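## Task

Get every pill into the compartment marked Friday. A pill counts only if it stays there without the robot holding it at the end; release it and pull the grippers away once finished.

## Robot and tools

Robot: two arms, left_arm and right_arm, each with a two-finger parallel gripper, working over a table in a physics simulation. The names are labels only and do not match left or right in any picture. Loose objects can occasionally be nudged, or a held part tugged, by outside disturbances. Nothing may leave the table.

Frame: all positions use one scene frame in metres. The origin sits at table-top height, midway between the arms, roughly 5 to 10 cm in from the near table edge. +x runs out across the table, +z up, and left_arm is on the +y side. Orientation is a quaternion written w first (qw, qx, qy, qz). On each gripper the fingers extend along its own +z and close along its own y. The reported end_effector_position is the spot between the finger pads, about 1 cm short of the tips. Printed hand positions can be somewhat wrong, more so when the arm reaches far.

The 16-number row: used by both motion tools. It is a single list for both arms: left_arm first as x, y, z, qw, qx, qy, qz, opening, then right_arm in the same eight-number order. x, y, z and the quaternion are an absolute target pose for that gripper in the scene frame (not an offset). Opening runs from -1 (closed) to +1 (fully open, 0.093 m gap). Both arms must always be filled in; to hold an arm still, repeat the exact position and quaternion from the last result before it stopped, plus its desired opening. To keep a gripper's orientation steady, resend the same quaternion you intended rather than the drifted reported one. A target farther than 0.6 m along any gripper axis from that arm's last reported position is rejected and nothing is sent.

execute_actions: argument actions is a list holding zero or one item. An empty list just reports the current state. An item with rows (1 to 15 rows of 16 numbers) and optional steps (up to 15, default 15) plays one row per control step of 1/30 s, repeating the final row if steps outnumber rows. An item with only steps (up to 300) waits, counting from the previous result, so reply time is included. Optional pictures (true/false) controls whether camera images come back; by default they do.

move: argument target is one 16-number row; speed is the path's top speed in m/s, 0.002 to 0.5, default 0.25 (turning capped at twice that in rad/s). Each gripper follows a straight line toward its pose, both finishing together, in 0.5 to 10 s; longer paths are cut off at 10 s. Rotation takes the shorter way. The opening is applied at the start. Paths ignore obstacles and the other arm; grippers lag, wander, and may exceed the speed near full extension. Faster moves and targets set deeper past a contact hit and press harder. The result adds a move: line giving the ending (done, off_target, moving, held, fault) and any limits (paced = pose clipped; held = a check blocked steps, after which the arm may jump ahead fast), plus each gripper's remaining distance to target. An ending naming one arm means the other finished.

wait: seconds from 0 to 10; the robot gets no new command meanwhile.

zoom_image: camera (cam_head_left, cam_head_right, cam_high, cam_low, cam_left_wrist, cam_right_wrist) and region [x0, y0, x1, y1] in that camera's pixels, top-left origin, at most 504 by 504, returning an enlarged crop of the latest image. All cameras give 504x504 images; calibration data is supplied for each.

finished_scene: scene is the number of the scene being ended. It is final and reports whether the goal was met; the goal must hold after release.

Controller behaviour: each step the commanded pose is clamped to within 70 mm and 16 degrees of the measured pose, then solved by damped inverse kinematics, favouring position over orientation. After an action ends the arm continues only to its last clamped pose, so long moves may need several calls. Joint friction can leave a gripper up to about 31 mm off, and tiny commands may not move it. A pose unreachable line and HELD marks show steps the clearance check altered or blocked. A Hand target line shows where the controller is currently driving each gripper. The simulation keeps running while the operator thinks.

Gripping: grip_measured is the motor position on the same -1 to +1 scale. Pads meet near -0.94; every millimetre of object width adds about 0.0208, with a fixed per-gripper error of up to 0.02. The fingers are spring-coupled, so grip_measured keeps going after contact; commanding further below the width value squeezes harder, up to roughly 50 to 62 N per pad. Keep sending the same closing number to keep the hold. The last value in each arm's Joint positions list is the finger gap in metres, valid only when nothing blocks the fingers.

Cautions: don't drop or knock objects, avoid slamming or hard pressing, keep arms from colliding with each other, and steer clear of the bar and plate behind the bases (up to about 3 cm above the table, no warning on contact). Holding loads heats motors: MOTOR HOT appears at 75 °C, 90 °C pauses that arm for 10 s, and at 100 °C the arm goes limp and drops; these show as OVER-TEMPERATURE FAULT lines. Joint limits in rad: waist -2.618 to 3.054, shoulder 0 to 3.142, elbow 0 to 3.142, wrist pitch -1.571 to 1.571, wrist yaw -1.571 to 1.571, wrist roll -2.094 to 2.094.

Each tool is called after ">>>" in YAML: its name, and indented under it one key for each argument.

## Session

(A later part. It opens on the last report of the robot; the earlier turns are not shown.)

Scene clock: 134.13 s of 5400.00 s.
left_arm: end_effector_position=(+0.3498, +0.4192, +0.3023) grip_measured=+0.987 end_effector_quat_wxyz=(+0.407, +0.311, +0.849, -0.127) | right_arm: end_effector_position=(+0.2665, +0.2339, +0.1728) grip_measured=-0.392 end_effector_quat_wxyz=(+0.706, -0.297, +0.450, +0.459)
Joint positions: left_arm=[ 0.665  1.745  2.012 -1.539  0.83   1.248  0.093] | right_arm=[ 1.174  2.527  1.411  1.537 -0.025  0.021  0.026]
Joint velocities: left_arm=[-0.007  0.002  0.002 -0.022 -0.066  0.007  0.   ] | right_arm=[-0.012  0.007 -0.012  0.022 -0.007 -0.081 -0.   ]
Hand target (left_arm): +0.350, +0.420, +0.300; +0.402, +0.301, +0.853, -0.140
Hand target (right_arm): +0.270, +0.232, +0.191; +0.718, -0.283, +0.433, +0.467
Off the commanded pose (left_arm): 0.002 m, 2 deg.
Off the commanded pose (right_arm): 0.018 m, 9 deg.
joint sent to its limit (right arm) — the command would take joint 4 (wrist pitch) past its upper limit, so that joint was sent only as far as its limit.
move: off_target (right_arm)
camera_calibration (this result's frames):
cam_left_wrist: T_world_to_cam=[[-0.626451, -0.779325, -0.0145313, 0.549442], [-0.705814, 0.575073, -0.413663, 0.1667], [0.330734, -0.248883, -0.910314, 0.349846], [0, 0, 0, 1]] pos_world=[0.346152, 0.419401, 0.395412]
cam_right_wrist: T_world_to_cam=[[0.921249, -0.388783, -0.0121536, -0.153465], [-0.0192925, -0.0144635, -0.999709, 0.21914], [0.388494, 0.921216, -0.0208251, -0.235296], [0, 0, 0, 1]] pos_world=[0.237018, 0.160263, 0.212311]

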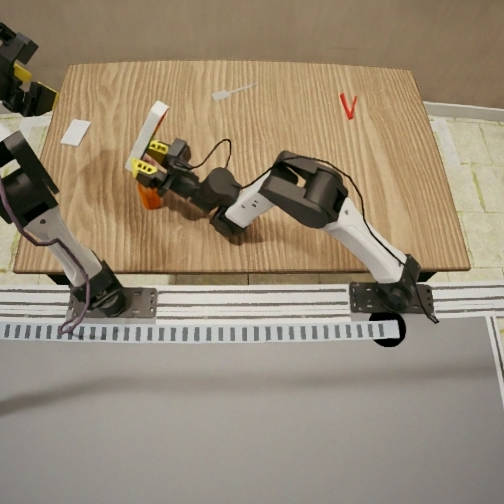

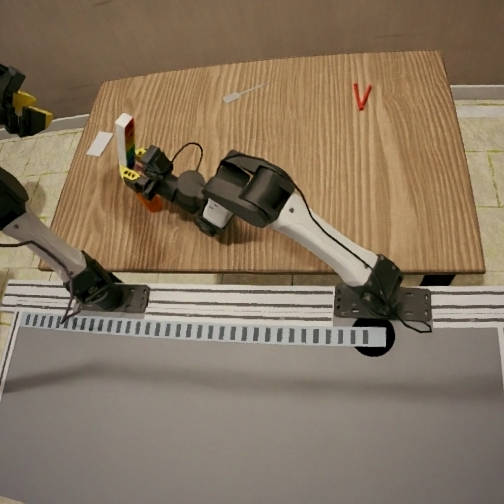

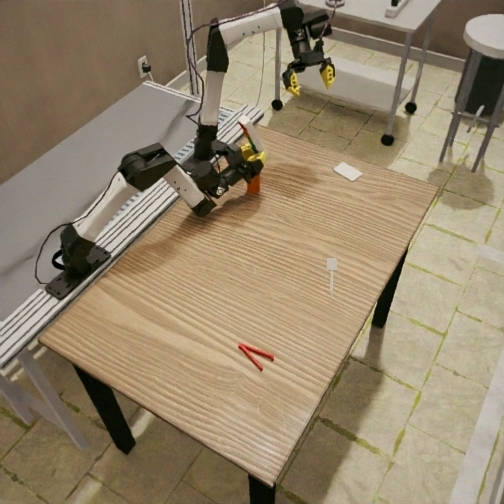

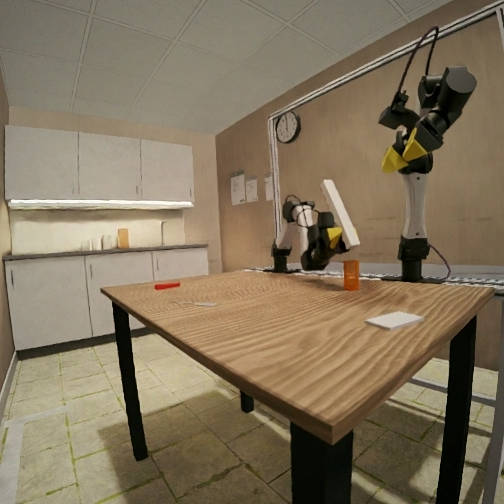

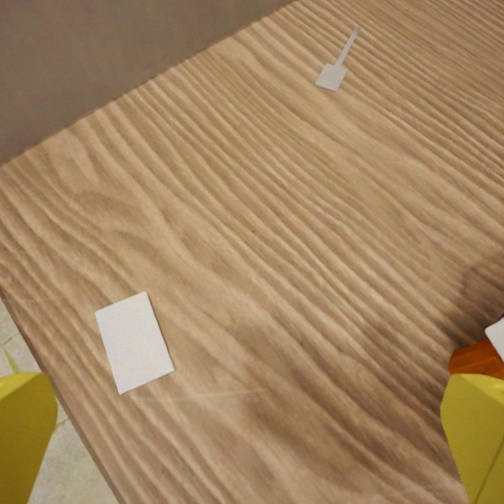

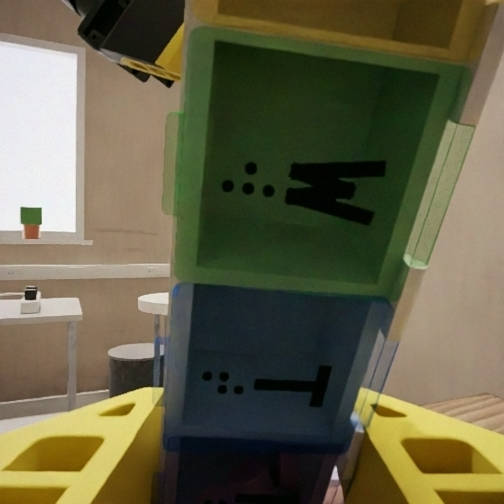

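>>> move:
  target: [0.17,0.30,0.15,0.49,0.15,0.853,-0.087,1,0.26,0.10,0.27,0.643,-0.35,0.539,0.417,-0.42]

>>> move:
  target: [0.19,0.27,0.035,0.49,0.15,0.853,-0.087,1,0.26,0.10,0.27,0.643,-0.35,0.539,0.417,-0.42]
  speed: 0.15

Scene clock: 136.73 s of 5400.00 s.
left_arm: end_effector_position=(+0.1757, +0.3020, +0.1545) grip_measured=+0.987 end_effector_quat_wxyz=(+0.495, +0.160, +0.851, -0.069) | right_arm: end_effector_position=(+0.2613, +0.1027, +0.2715) grip_measured=-0.392 end_effector_quat_wxyz=(+0.647, -0.348, +0.536, +0.417)
Joint positions: left_arm=[ 0.938  0.462  0.568 -1.19   0.963  1.068  0.093] | right_arm=[ 1.018  1.718  0.859  1.036 -0.173  0.043  0.026]
Joint velocities: left_arm=[-0.007 -0.007  0.002 -0.007 -0.007  0.066  0.001] | right_arm=[ 0.007  0.002  0.007 -0.081 -0.037 -0.066  0.   ]
Hand target (left_arm): +0.173, +0.299, +0.148; +0.490, +0.152, +0.855, -0.084
Hand target (right_arm): +0.261, +0.098, +0.268; +0.643, -0.348, +0.540, +0.417
Off the commanded pose (left_arm): 0.008 m, 2 deg.
Off the commanded pose (right_arm): 0.003 m, 1 deg.
move: done
camera_calibration (this result's frames):
cam_left_wrist: T_world_to_cam=[[-0.33791, -0.94104, -0.0161681, 0.345269], [-0.777691, 0.288848, -0.558357, 0.171493], [0.530106, -0.176101, -0.829443, 0.17417], [0, 0, 0, 1]] pos_world=[0.15771, 0.306048, 0.245801]
cam_right_wrist: T_world_to_cam=[[0.915851, -0.4011, -0.0183271, -0.194045], [-0.122323, -0.235249, -0.964207, 0.355764], [0.382432, 0.885311, -0.264517, -0.0389661], [0, 0, 0, 1]] pos_world=[0.236137, 0.0403588, 0.329167]

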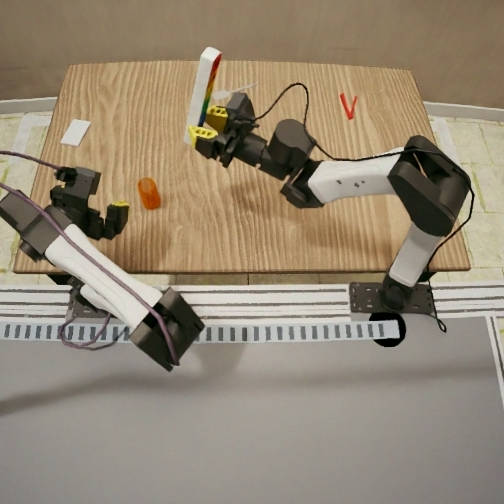

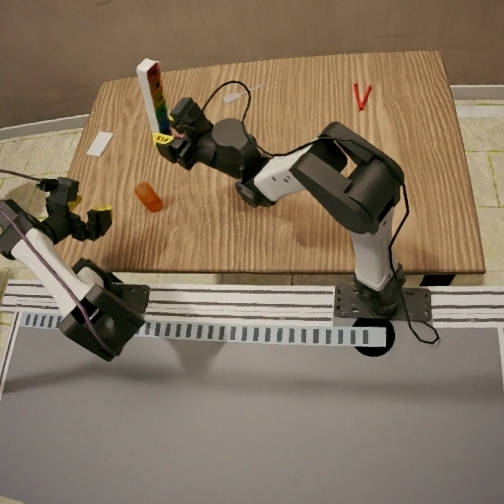

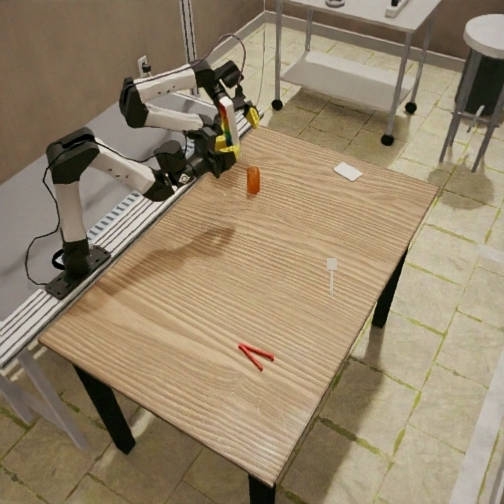

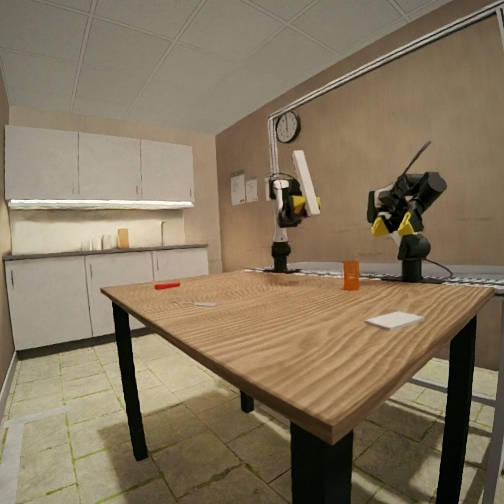

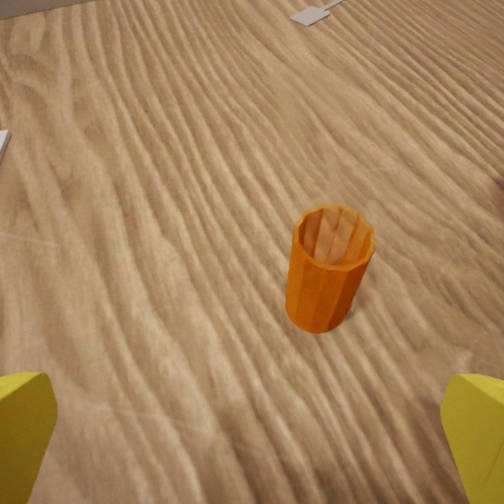

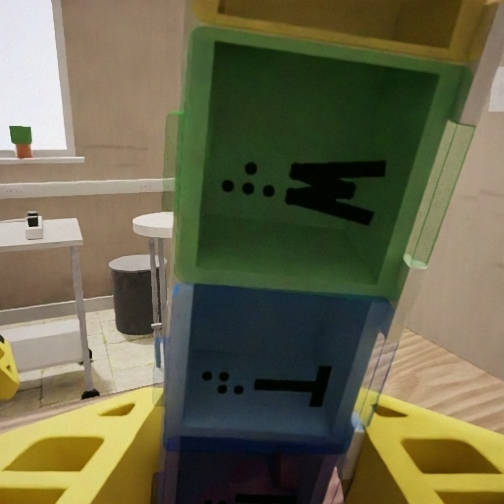

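Scene clock: 137.83 s of 5400.00 s.
left_arm: end_effector_position=(+0.1754, +0.2784, +0.0909) grip_measured=+0.987 end_effector_quat_wxyz=(+0.496, +0.177, +0.844, -0.099) | right_arm: end_effector_position=(+0.2616, +0.1032, +0.2685) grip_measured=-0.392 end_effector_quat_wxyz=(+0.643, -0.350, +0.540, +0.416)
Joint positions: left_arm=[ 0.759  0.24   0.279 -0.993  0.921  0.874  0.093] | right_arm=[ 1.018  1.718  0.859  1.024 -0.174  0.043  0.026]
Joint velocities: left_arm=[ 0.007 -0.007 -0.002  0.007 -0.007  0.051 -0.001] | right_arm=[-0.002 -0.002 -0.007 -0.037 -0.095  0.037 -0.   ]
Hand target (left_arm): +0.176, +0.280, +0.094; +0.498, +0.176, +0.844, -0.096
Hand target (right_arm): +0.260, +0.100, +0.270; +0.643, -0.350, +0.539, +0.417
Off the commanded pose (left_arm): 0.058 m, 4 deg.
Off the commanded pose (right_arm): 0.004 m, 0 deg.
move: held (left_arm); limits=held; held on 16 of 33 steps (left_arm), including the last (left_arm)
pose unreachable (left arm): on one or more control steps of this call this arm could not follow its commanded pose, so it was not sent that pose on those steps. On the call's last step it was still not sent that pose. It may still have moved: this result reports where it is.
cause: the commanded pose would bring two parts of the arm too close to each other (its upper arm (the part past joint 2) and its gripper housing, with joints 3 (elbow) to 6 (wrist roll) between them).
camera_calibration (this result's frames):
cam_left_wrist: T_world_to_cam=[[-0.393657, -0.919105, 0.0167436, 0.322539], [-0.758642, 0.314536, -0.570552, 0.133148], [0.51913, -0.237304, -0.821091, 0.135696], [0, 0, 0, 1]] pos_world=[0.157538, 0.286769, 0.181986]
cam_right_wrist: T_world_to_cam=[[0.915803, -0.401098, -0.020613, -0.193548], [-0.129067, -0.245313, -0.960814, 0.354933], [0.380323, 0.882577, -0.276427, -0.0362369], [0, 0, 0, 1]] pos_world=[0.236843, 0.0414201, 0.327019]

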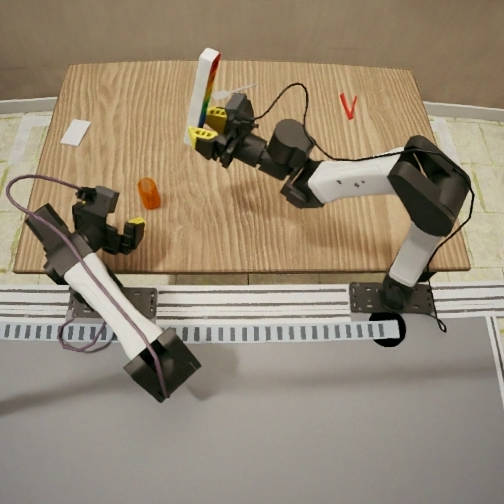

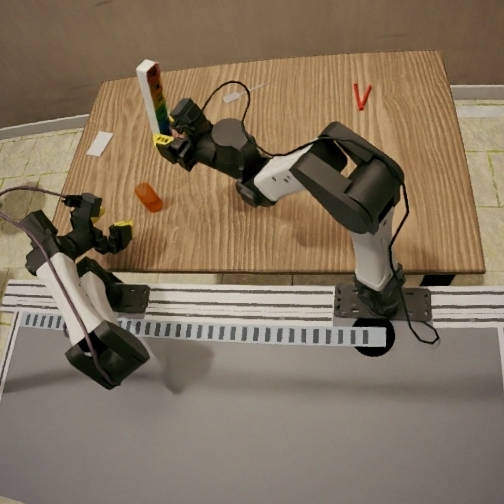

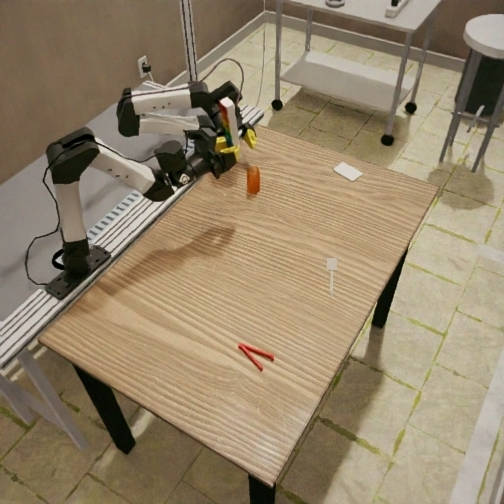

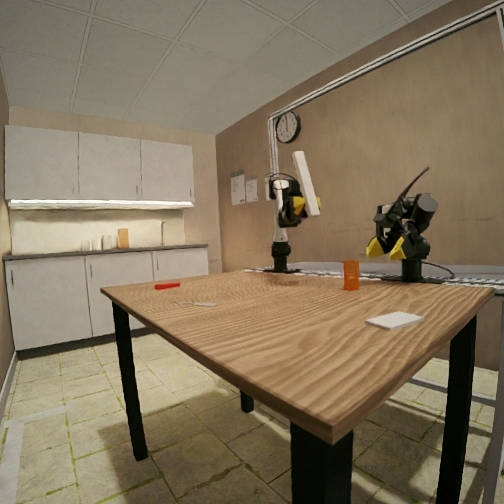

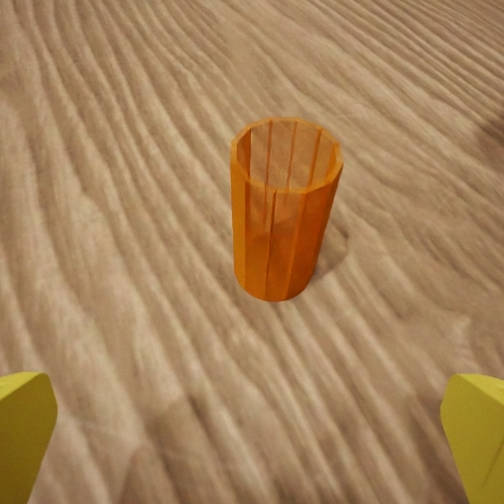

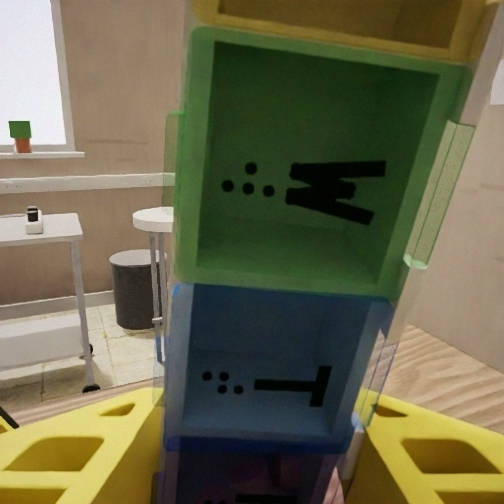

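>>> move:
  target: [0.2,0.42,0.2,0.49,0.15,0.853,-0.087,1,0.270,0.232,0.235,0.706,-0.297,0.45,0.459,-0.42]
  speed: 0.15

>>> move:
  target: [0.2,0.42,0.2,0.49,0.15,0.853,-0.087,1,0.270,0.232,0.245,0.76,-0.23,0.355,0.494,-0.42]
  speed: 0.05

>>> zoom_image:
  camera: "cam_low"
  region: [280,190,420,300]

>>> zoom_image:
  camera: "cam_high"
  region: [190,120,310,230]

Scene clock: 140.30 s of 5400.00 s.
left_arm: end_effector_position=(+0.2000, +0.4183, +0.1994) grip_measured=+0.987 end_effector_quat_wxyz=(+0.491, +0.153, +0.854, -0.078) | right_arm: end_effector_position=(+0.2685, +0.2317, +0.2252) grip_measured=-0.392 end_effector_quat_wxyz=(+0.694, -0.308, +0.463, +0.457)
Joint positions: left_arm=[ 1.222  1.172  0.998 -1.363  1.034  1.574  0.093] | right_arm=[ 1.163  2.346  1.377  1.351 -0.045  0.028  0.026]
Joint velocities: left_arm=[-0.002  0.017 -0.002 -0.022  0.037  0.066 -0.   ] | right_arm=[-0.002 -0.012 -0.012  0.037  0.022 -0.007 -0.001]
Hand target (left_arm): +0.199, +0.420, +0.201; +0.491, +0.148, +0.855, -0.082
Hand target (right_arm): +0.269, +0.233, +0.237; +0.705, -0.299, +0.449, +0.459
Off the commanded pose (left_arm): 0.002 m, 1 deg.
Off the commanded pose (right_arm): 0.010 m, 2 deg.
move: done
camera_calibration (this result's frames):
cam_left_wrist: T_world_to_cam=[[-0.335243, -0.942106, 0.00696522, 0.458913], [-0.786002, 0.275603, -0.553392, 0.188053], [0.519435, -0.190996, -0.832892, 0.228091], [0, 0, 0, 1]] pos_world=[0.183179, 0.424081, 0.290845]
cam_right_wrist: T_world_to_cam=[[0.924855, -0.38008, -0.0134991, -0.158167], [-0.0361745, -0.0525799, -0.997961, 0.284511], [0.378595, 0.923458, -0.062378, -0.221439], [0, 0, 0, 1]] pos_world=[0.240409, 0.159333, 0.267983]

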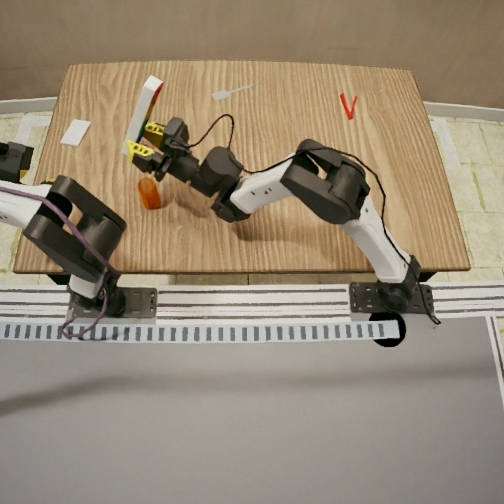

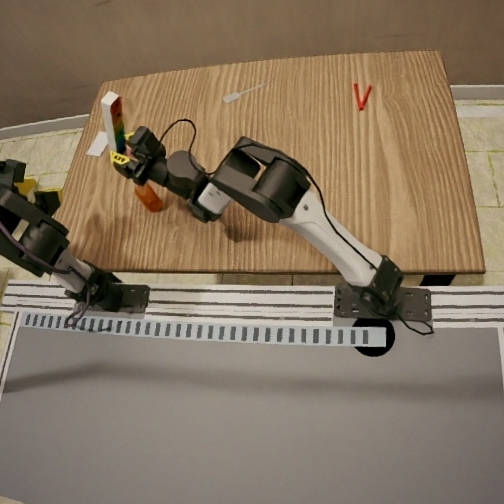

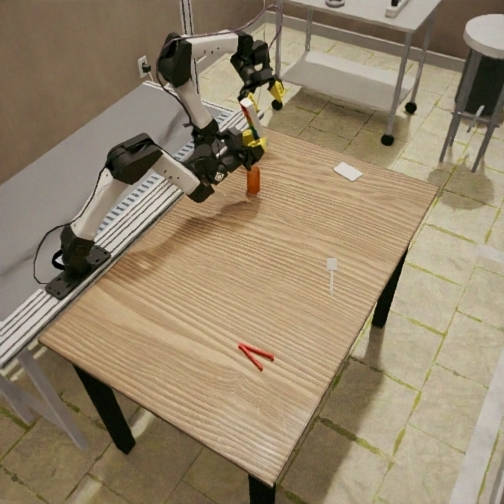

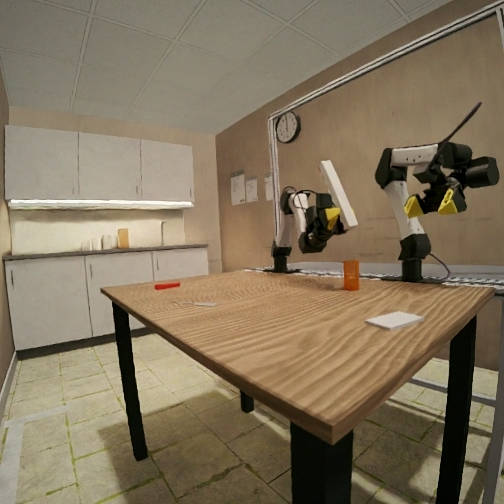

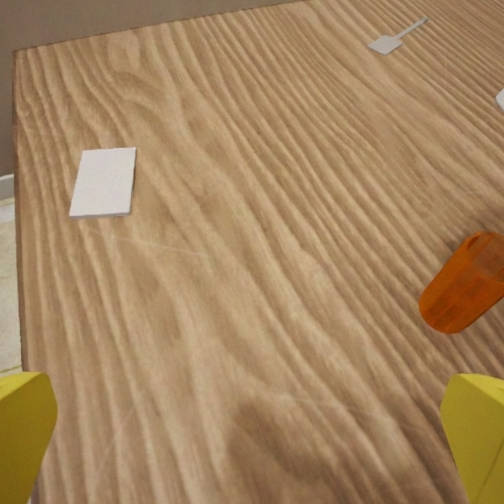

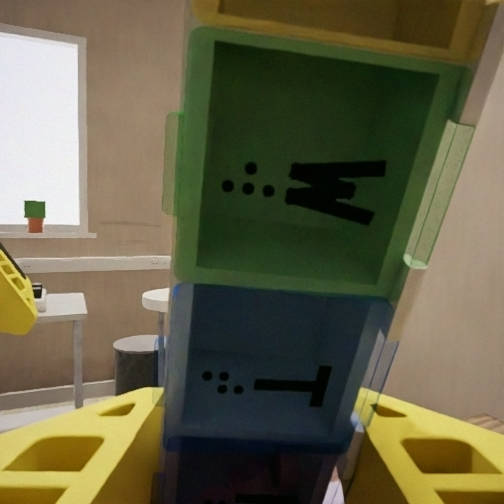

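Scene clock: 143.60 s of 5400.00 s.
left_arm: end_effector_position=(+0.2003, +0.4190, +0.1980) grip_measured=+0.987 end_effector_quat_wxyz=(+0.490, +0.152, +0.854, -0.082) | right_arm: end_effector_position=(+0.2713, +0.2319, +0.2385) grip_measured=-0.392 end_effector_quat_wxyz=(+0.737, -0.263, +0.399, +0.478)
Joint positions: left_arm=[ 1.222  1.181  0.998 -1.364  1.034  1.576  0.093] | right_arm=[ 1.163  2.474  1.499  1.539 -0.03   0.028  0.026]
Joint velocities: left_arm=[-0.012 -0.007  0.007  0.022  0.007 -0.007 -0.   ] | right_arm=[ 0.002  0.002 -0.007 -0.022 -0.051  0.007 -0.   ]
Hand target (left_arm): +0.200, +0.420, +0.200; +0.491, +0.150, +0.854, -0.087
Hand target (right_arm): +0.270, +0.233, +0.246; +0.743, -0.253, +0.388, +0.483
Off the commanded pose (left_arm): 0.002 m, 1 deg.
Off the commanded pose (right_arm): 0.007 m, 7 deg.
joint sent to its limit (right arm) — the command would take joint 4 (wrist pitch) past its upper limit, so that joint was sent only as far as its limit.
move: off_target (right_arm)
camera_calibration (this result's frames):
cam_left_wrist: T_world_to_cam=[[-0.336175, -0.941682, 0.0148562, 0.458092], [-0.787199, 0.272296, -0.553328, 0.188914], [0.517014, -0.19771, -0.832831, 0.230229], [0, 0, 0, 1]] pos_world=[0.183681, 0.425455, 0.289468]
cam_right_wrist: T_world_to_cam=[[0.921441, -0.388407, -0.0092748, -0.158617], [0.0380853, 0.114058, -0.992744, 0.237784], [0.386647, 0.914402, 0.11989, -0.265432], [0, 0, 0, 1]] pos_world=[0.239729, 0.153982, 0.26641]

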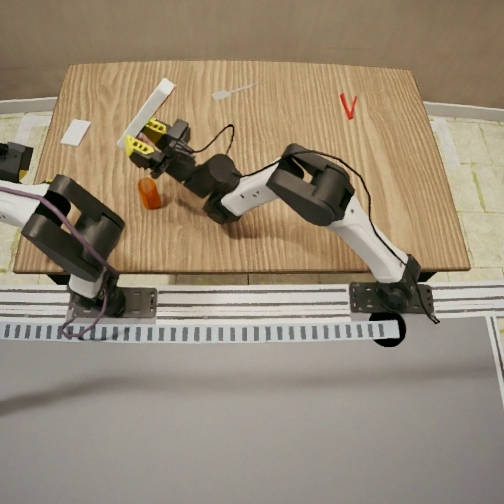

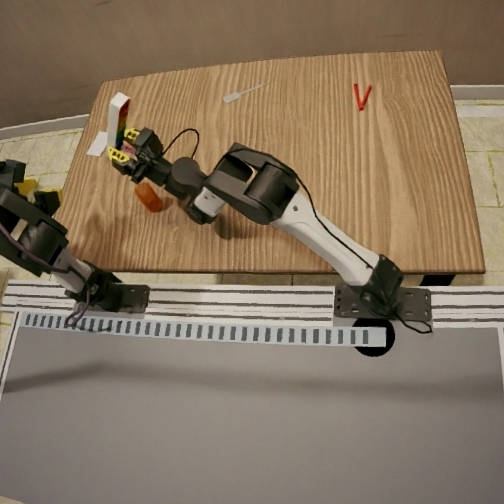

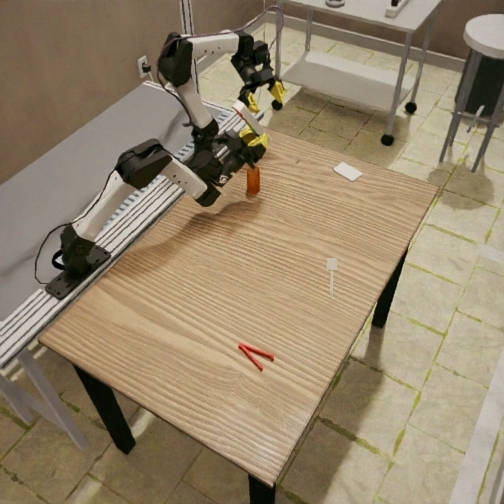

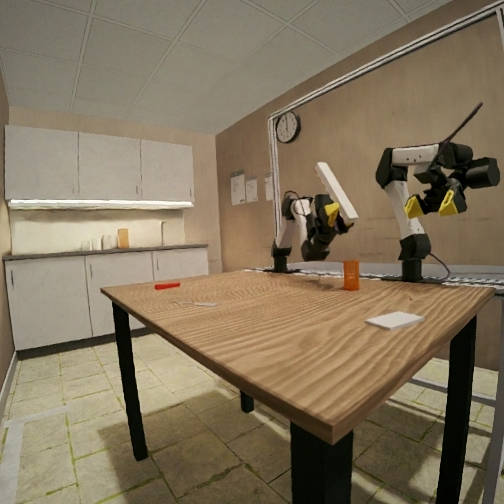

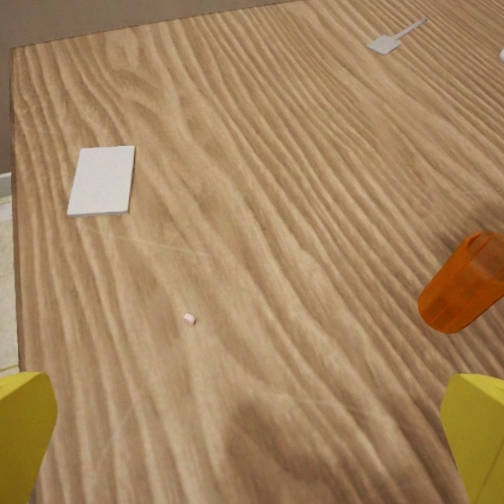

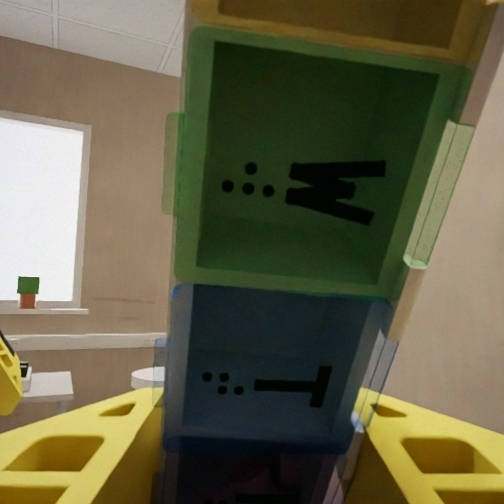

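Region (280, 190, 420, 300) of cam_low's 504x504 image, scaled by 3.600, with more detail than that image has; it fills the top 396 rows of this view, and the rest is white.

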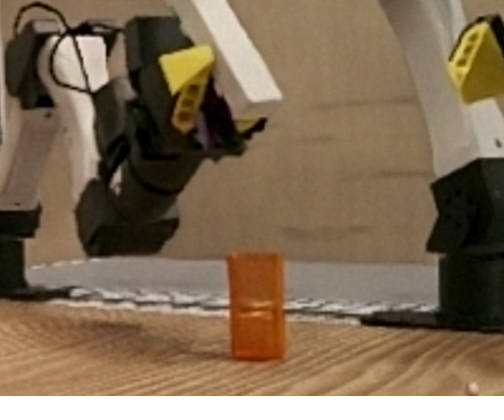

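Region (190, 120, 310, 230) of cam_high's 504x504 image, scaled by 4.200, with more detail than that image has; it fills the top 462 rows of this view, and the rest is white.

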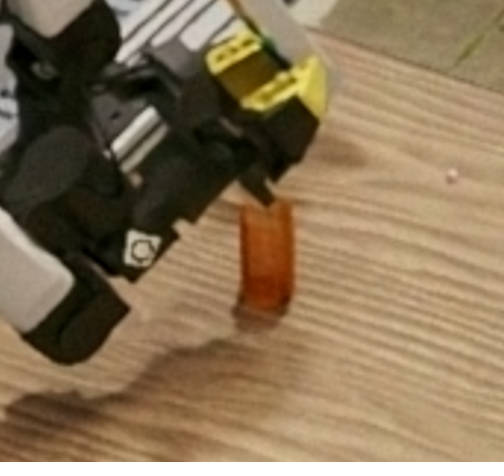

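>>> move:
  target: [0.31,0.44,0.05,0,0,1,0,1,0.3,0.0,0.2,0.6,-0.39,0.58,0.39,-0.42]
  speed: 0.4

Scene clock: 146.07 s of 5400.00 s.
left_arm: end_effector_position=(+0.3105, +0.4429, +0.0510) grip_measured=+0.987 end_effector_quat_wxyz=(+0.011, +0.003, +1.000, -0.010) | right_arm: end_effector_position=(+0.3054, +0.0034, +0.1960) grip_measured=-0.392 end_effector_quat_wxyz=(+0.599, -0.384, +0.584, +0.392)
Joint positions: left_arm=[ 0.438  1.83   1.347 -1.068  0.009  0.448  0.093] | right_arm=[ 0.689  1.673  0.612  1.077 -0.519  0.02   0.026]
Joint velocities: left_arm=[ 0.007 -0.017 -0.002  0.051 -0.007 -0.11  -0.001] | right_arm=[-0.002 -0.002 -0.002 -0.037  0.022 -0.037 -0.001]
Hand target (left_arm): +0.310, +0.440, +0.050; -0.002, +0.003, +1.000, -0.010
Hand target (right_arm): +0.302, -0.001, +0.197; +0.600, -0.386, +0.582, +0.390
Off the commanded pose (left_arm): 0.003 m, 2 deg.
Off the commanded pose (right_arm): 0.008 m, 1 deg.
move: done
camera_calibration (this result's frames):
cam_left_wrist: T_world_to_cam=[[0.0170819, -0.999425, 0.0292825, 0.435046], [-0.907929, -0.00323838, 0.419111, 0.297764], [-0.418776, -0.0337456, -0.907463, 0.277323], [0, 0, 0, 1]] pos_world=[0.379053, 0.445118, 0.114125]
cam_right_wrist: T_world_to_cam=[[0.919455, -0.392661, -0.0205016, -0.276435], [-0.18066, -0.375571, -0.909015, 0.272437], [0.349235, 0.839502, -0.416259, 0.0521836], [0, 0, 0, 1]] pos_world=[0.285164, -0.050034, 0.263704]

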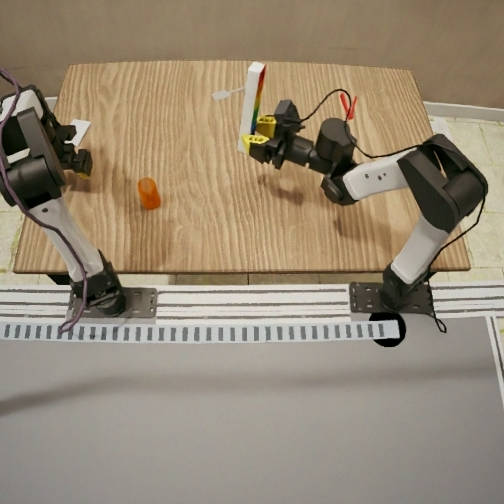

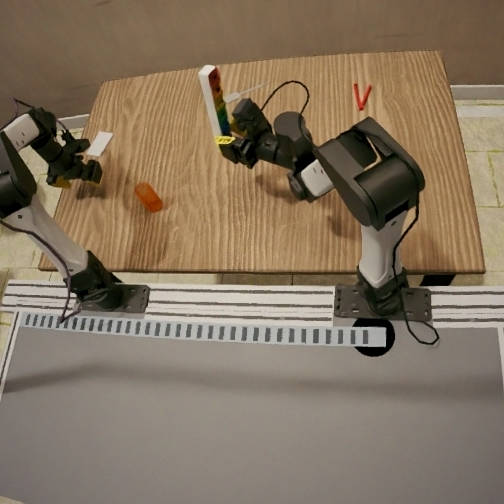

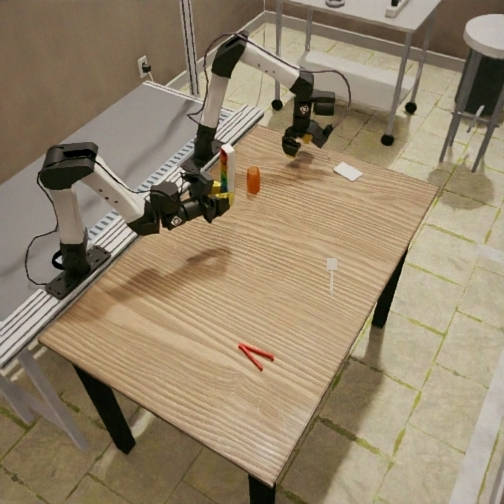

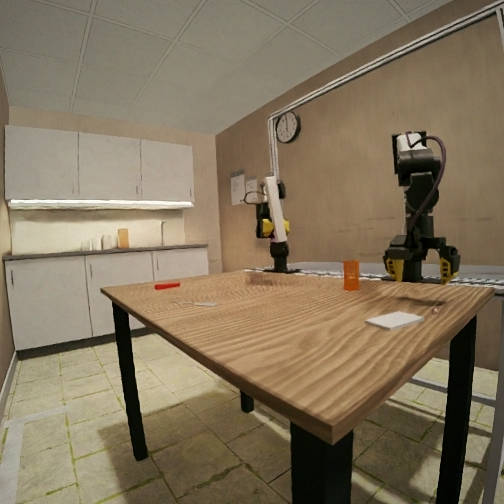

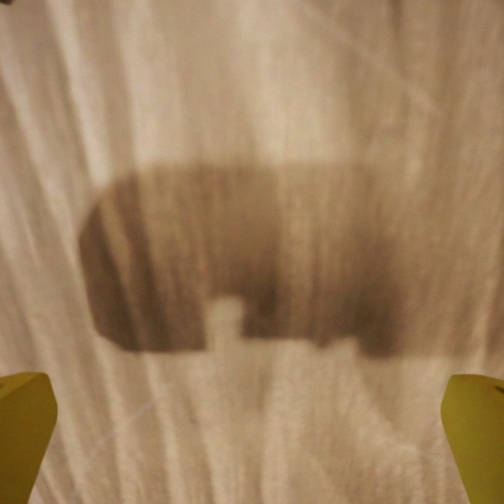

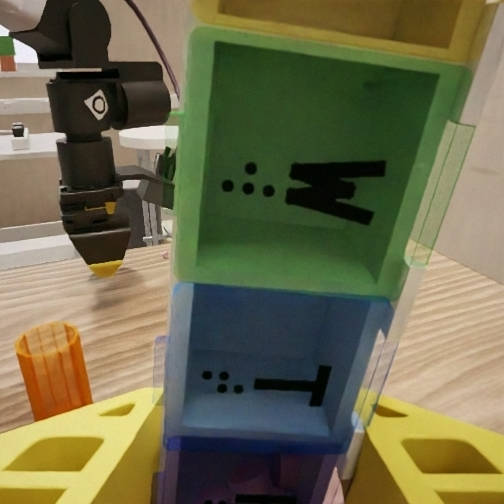

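>>> move:
  target: [0.37,0.52,0.04,0,0,1,0,1,0.3,0.0,0.2,0.6,-0.39,0.58,0.39,-0.42]
  speed: 0.4

Scene clock: 147.47 s of 5400.00 s.
left_arm: end_effector_position=(+0.3729, +0.5207, +0.0450) grip_measured=+0.987 end_effector_quat_wxyz=(+0.015, -0.005, +1.000, +0.004) | right_arm: end_effector_position=(+0.3040, +0.0030, +0.1974) grip_measured=-0.392 end_effector_quat_wxyz=(+0.597, -0.387, +0.584, +0.390)
Joint positions: left_arm=[ 0.533  2.169  1.817 -1.177 -0.007  0.528  0.093] | right_arm=[ 0.689  1.66   0.612  1.059 -0.523  0.012  0.026]
Joint velocities: left_arm=[-0.012  0.002 -0.002  0.022  0.051  0.007 -0.001] | right_arm=[-0.002  0.012  0.012  0.022 -0.037  0.022  0.   ]
Hand target (left_arm): +0.370, +0.521, +0.041; +0.001, -0.000, +1.000, +0.001
Hand target (right_arm): +0.300, +0.000, +0.200; +0.600, -0.390, +0.580, +0.390
Off the commanded pose (left_arm): 0.006 m, 2 deg.
Off the commanded pose (right_arm): 0.006 m, 1 deg.
move: done
camera_calibration (this result's frames):
cam_left_wrist: T_world_to_cam=[[0.0332779, -0.999443, 0.00263821, 0.507103], [-0.911478, -0.0292659, 0.410306, 0.372473], [-0.41, -0.0160588, -0.911944, 0.288376], [0, 0, 0, 1]] pos_world=[0.44086, 0.522352, 0.108817]
cam_right_wrist: T_world_to_cam=[[0.921069, -0.389107, -0.015097, -0.276741], [-0.176318, -0.382173, -0.907114, 0.271612], [0.347195, 0.838176, -0.420614, 0.0550311], [0, 0, 0, 1]] pos_world=[0.283681, -0.0500046, 0.265352]

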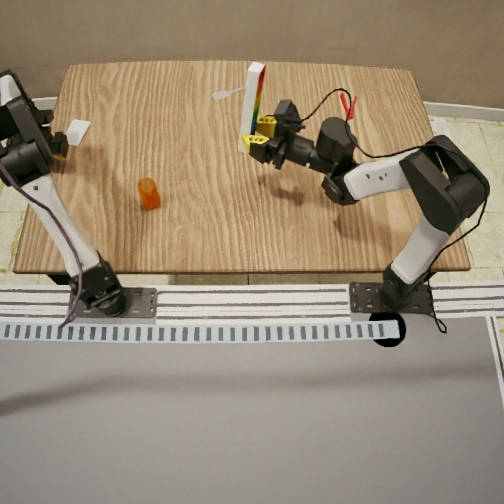

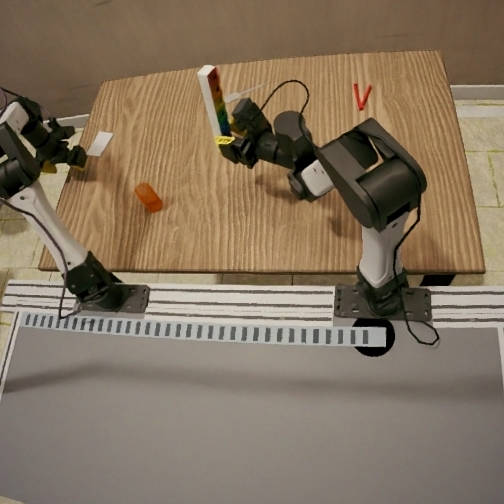

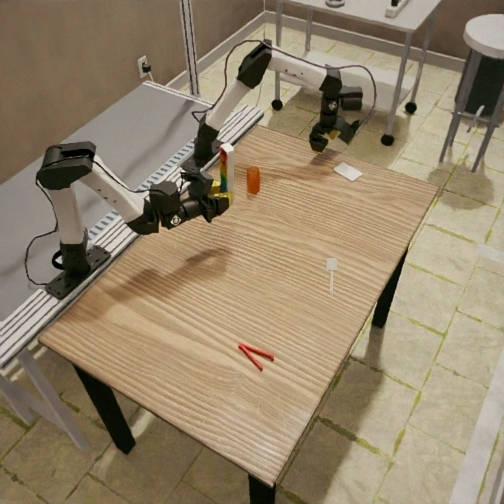

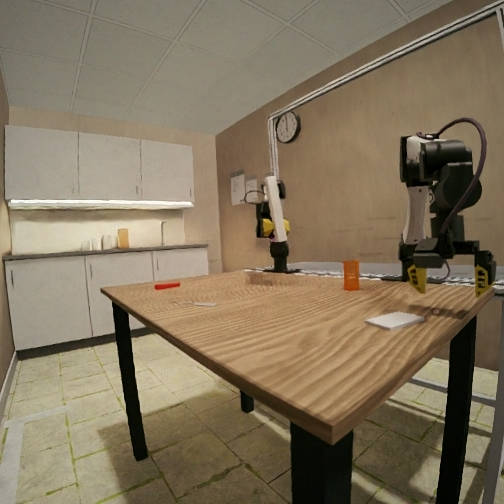

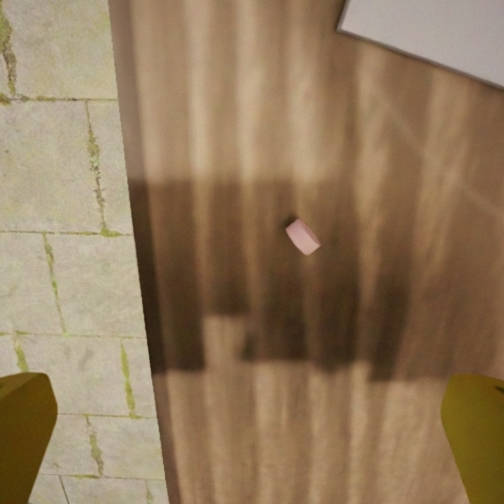

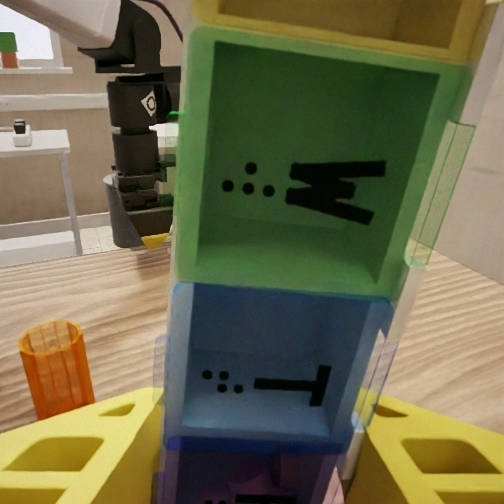

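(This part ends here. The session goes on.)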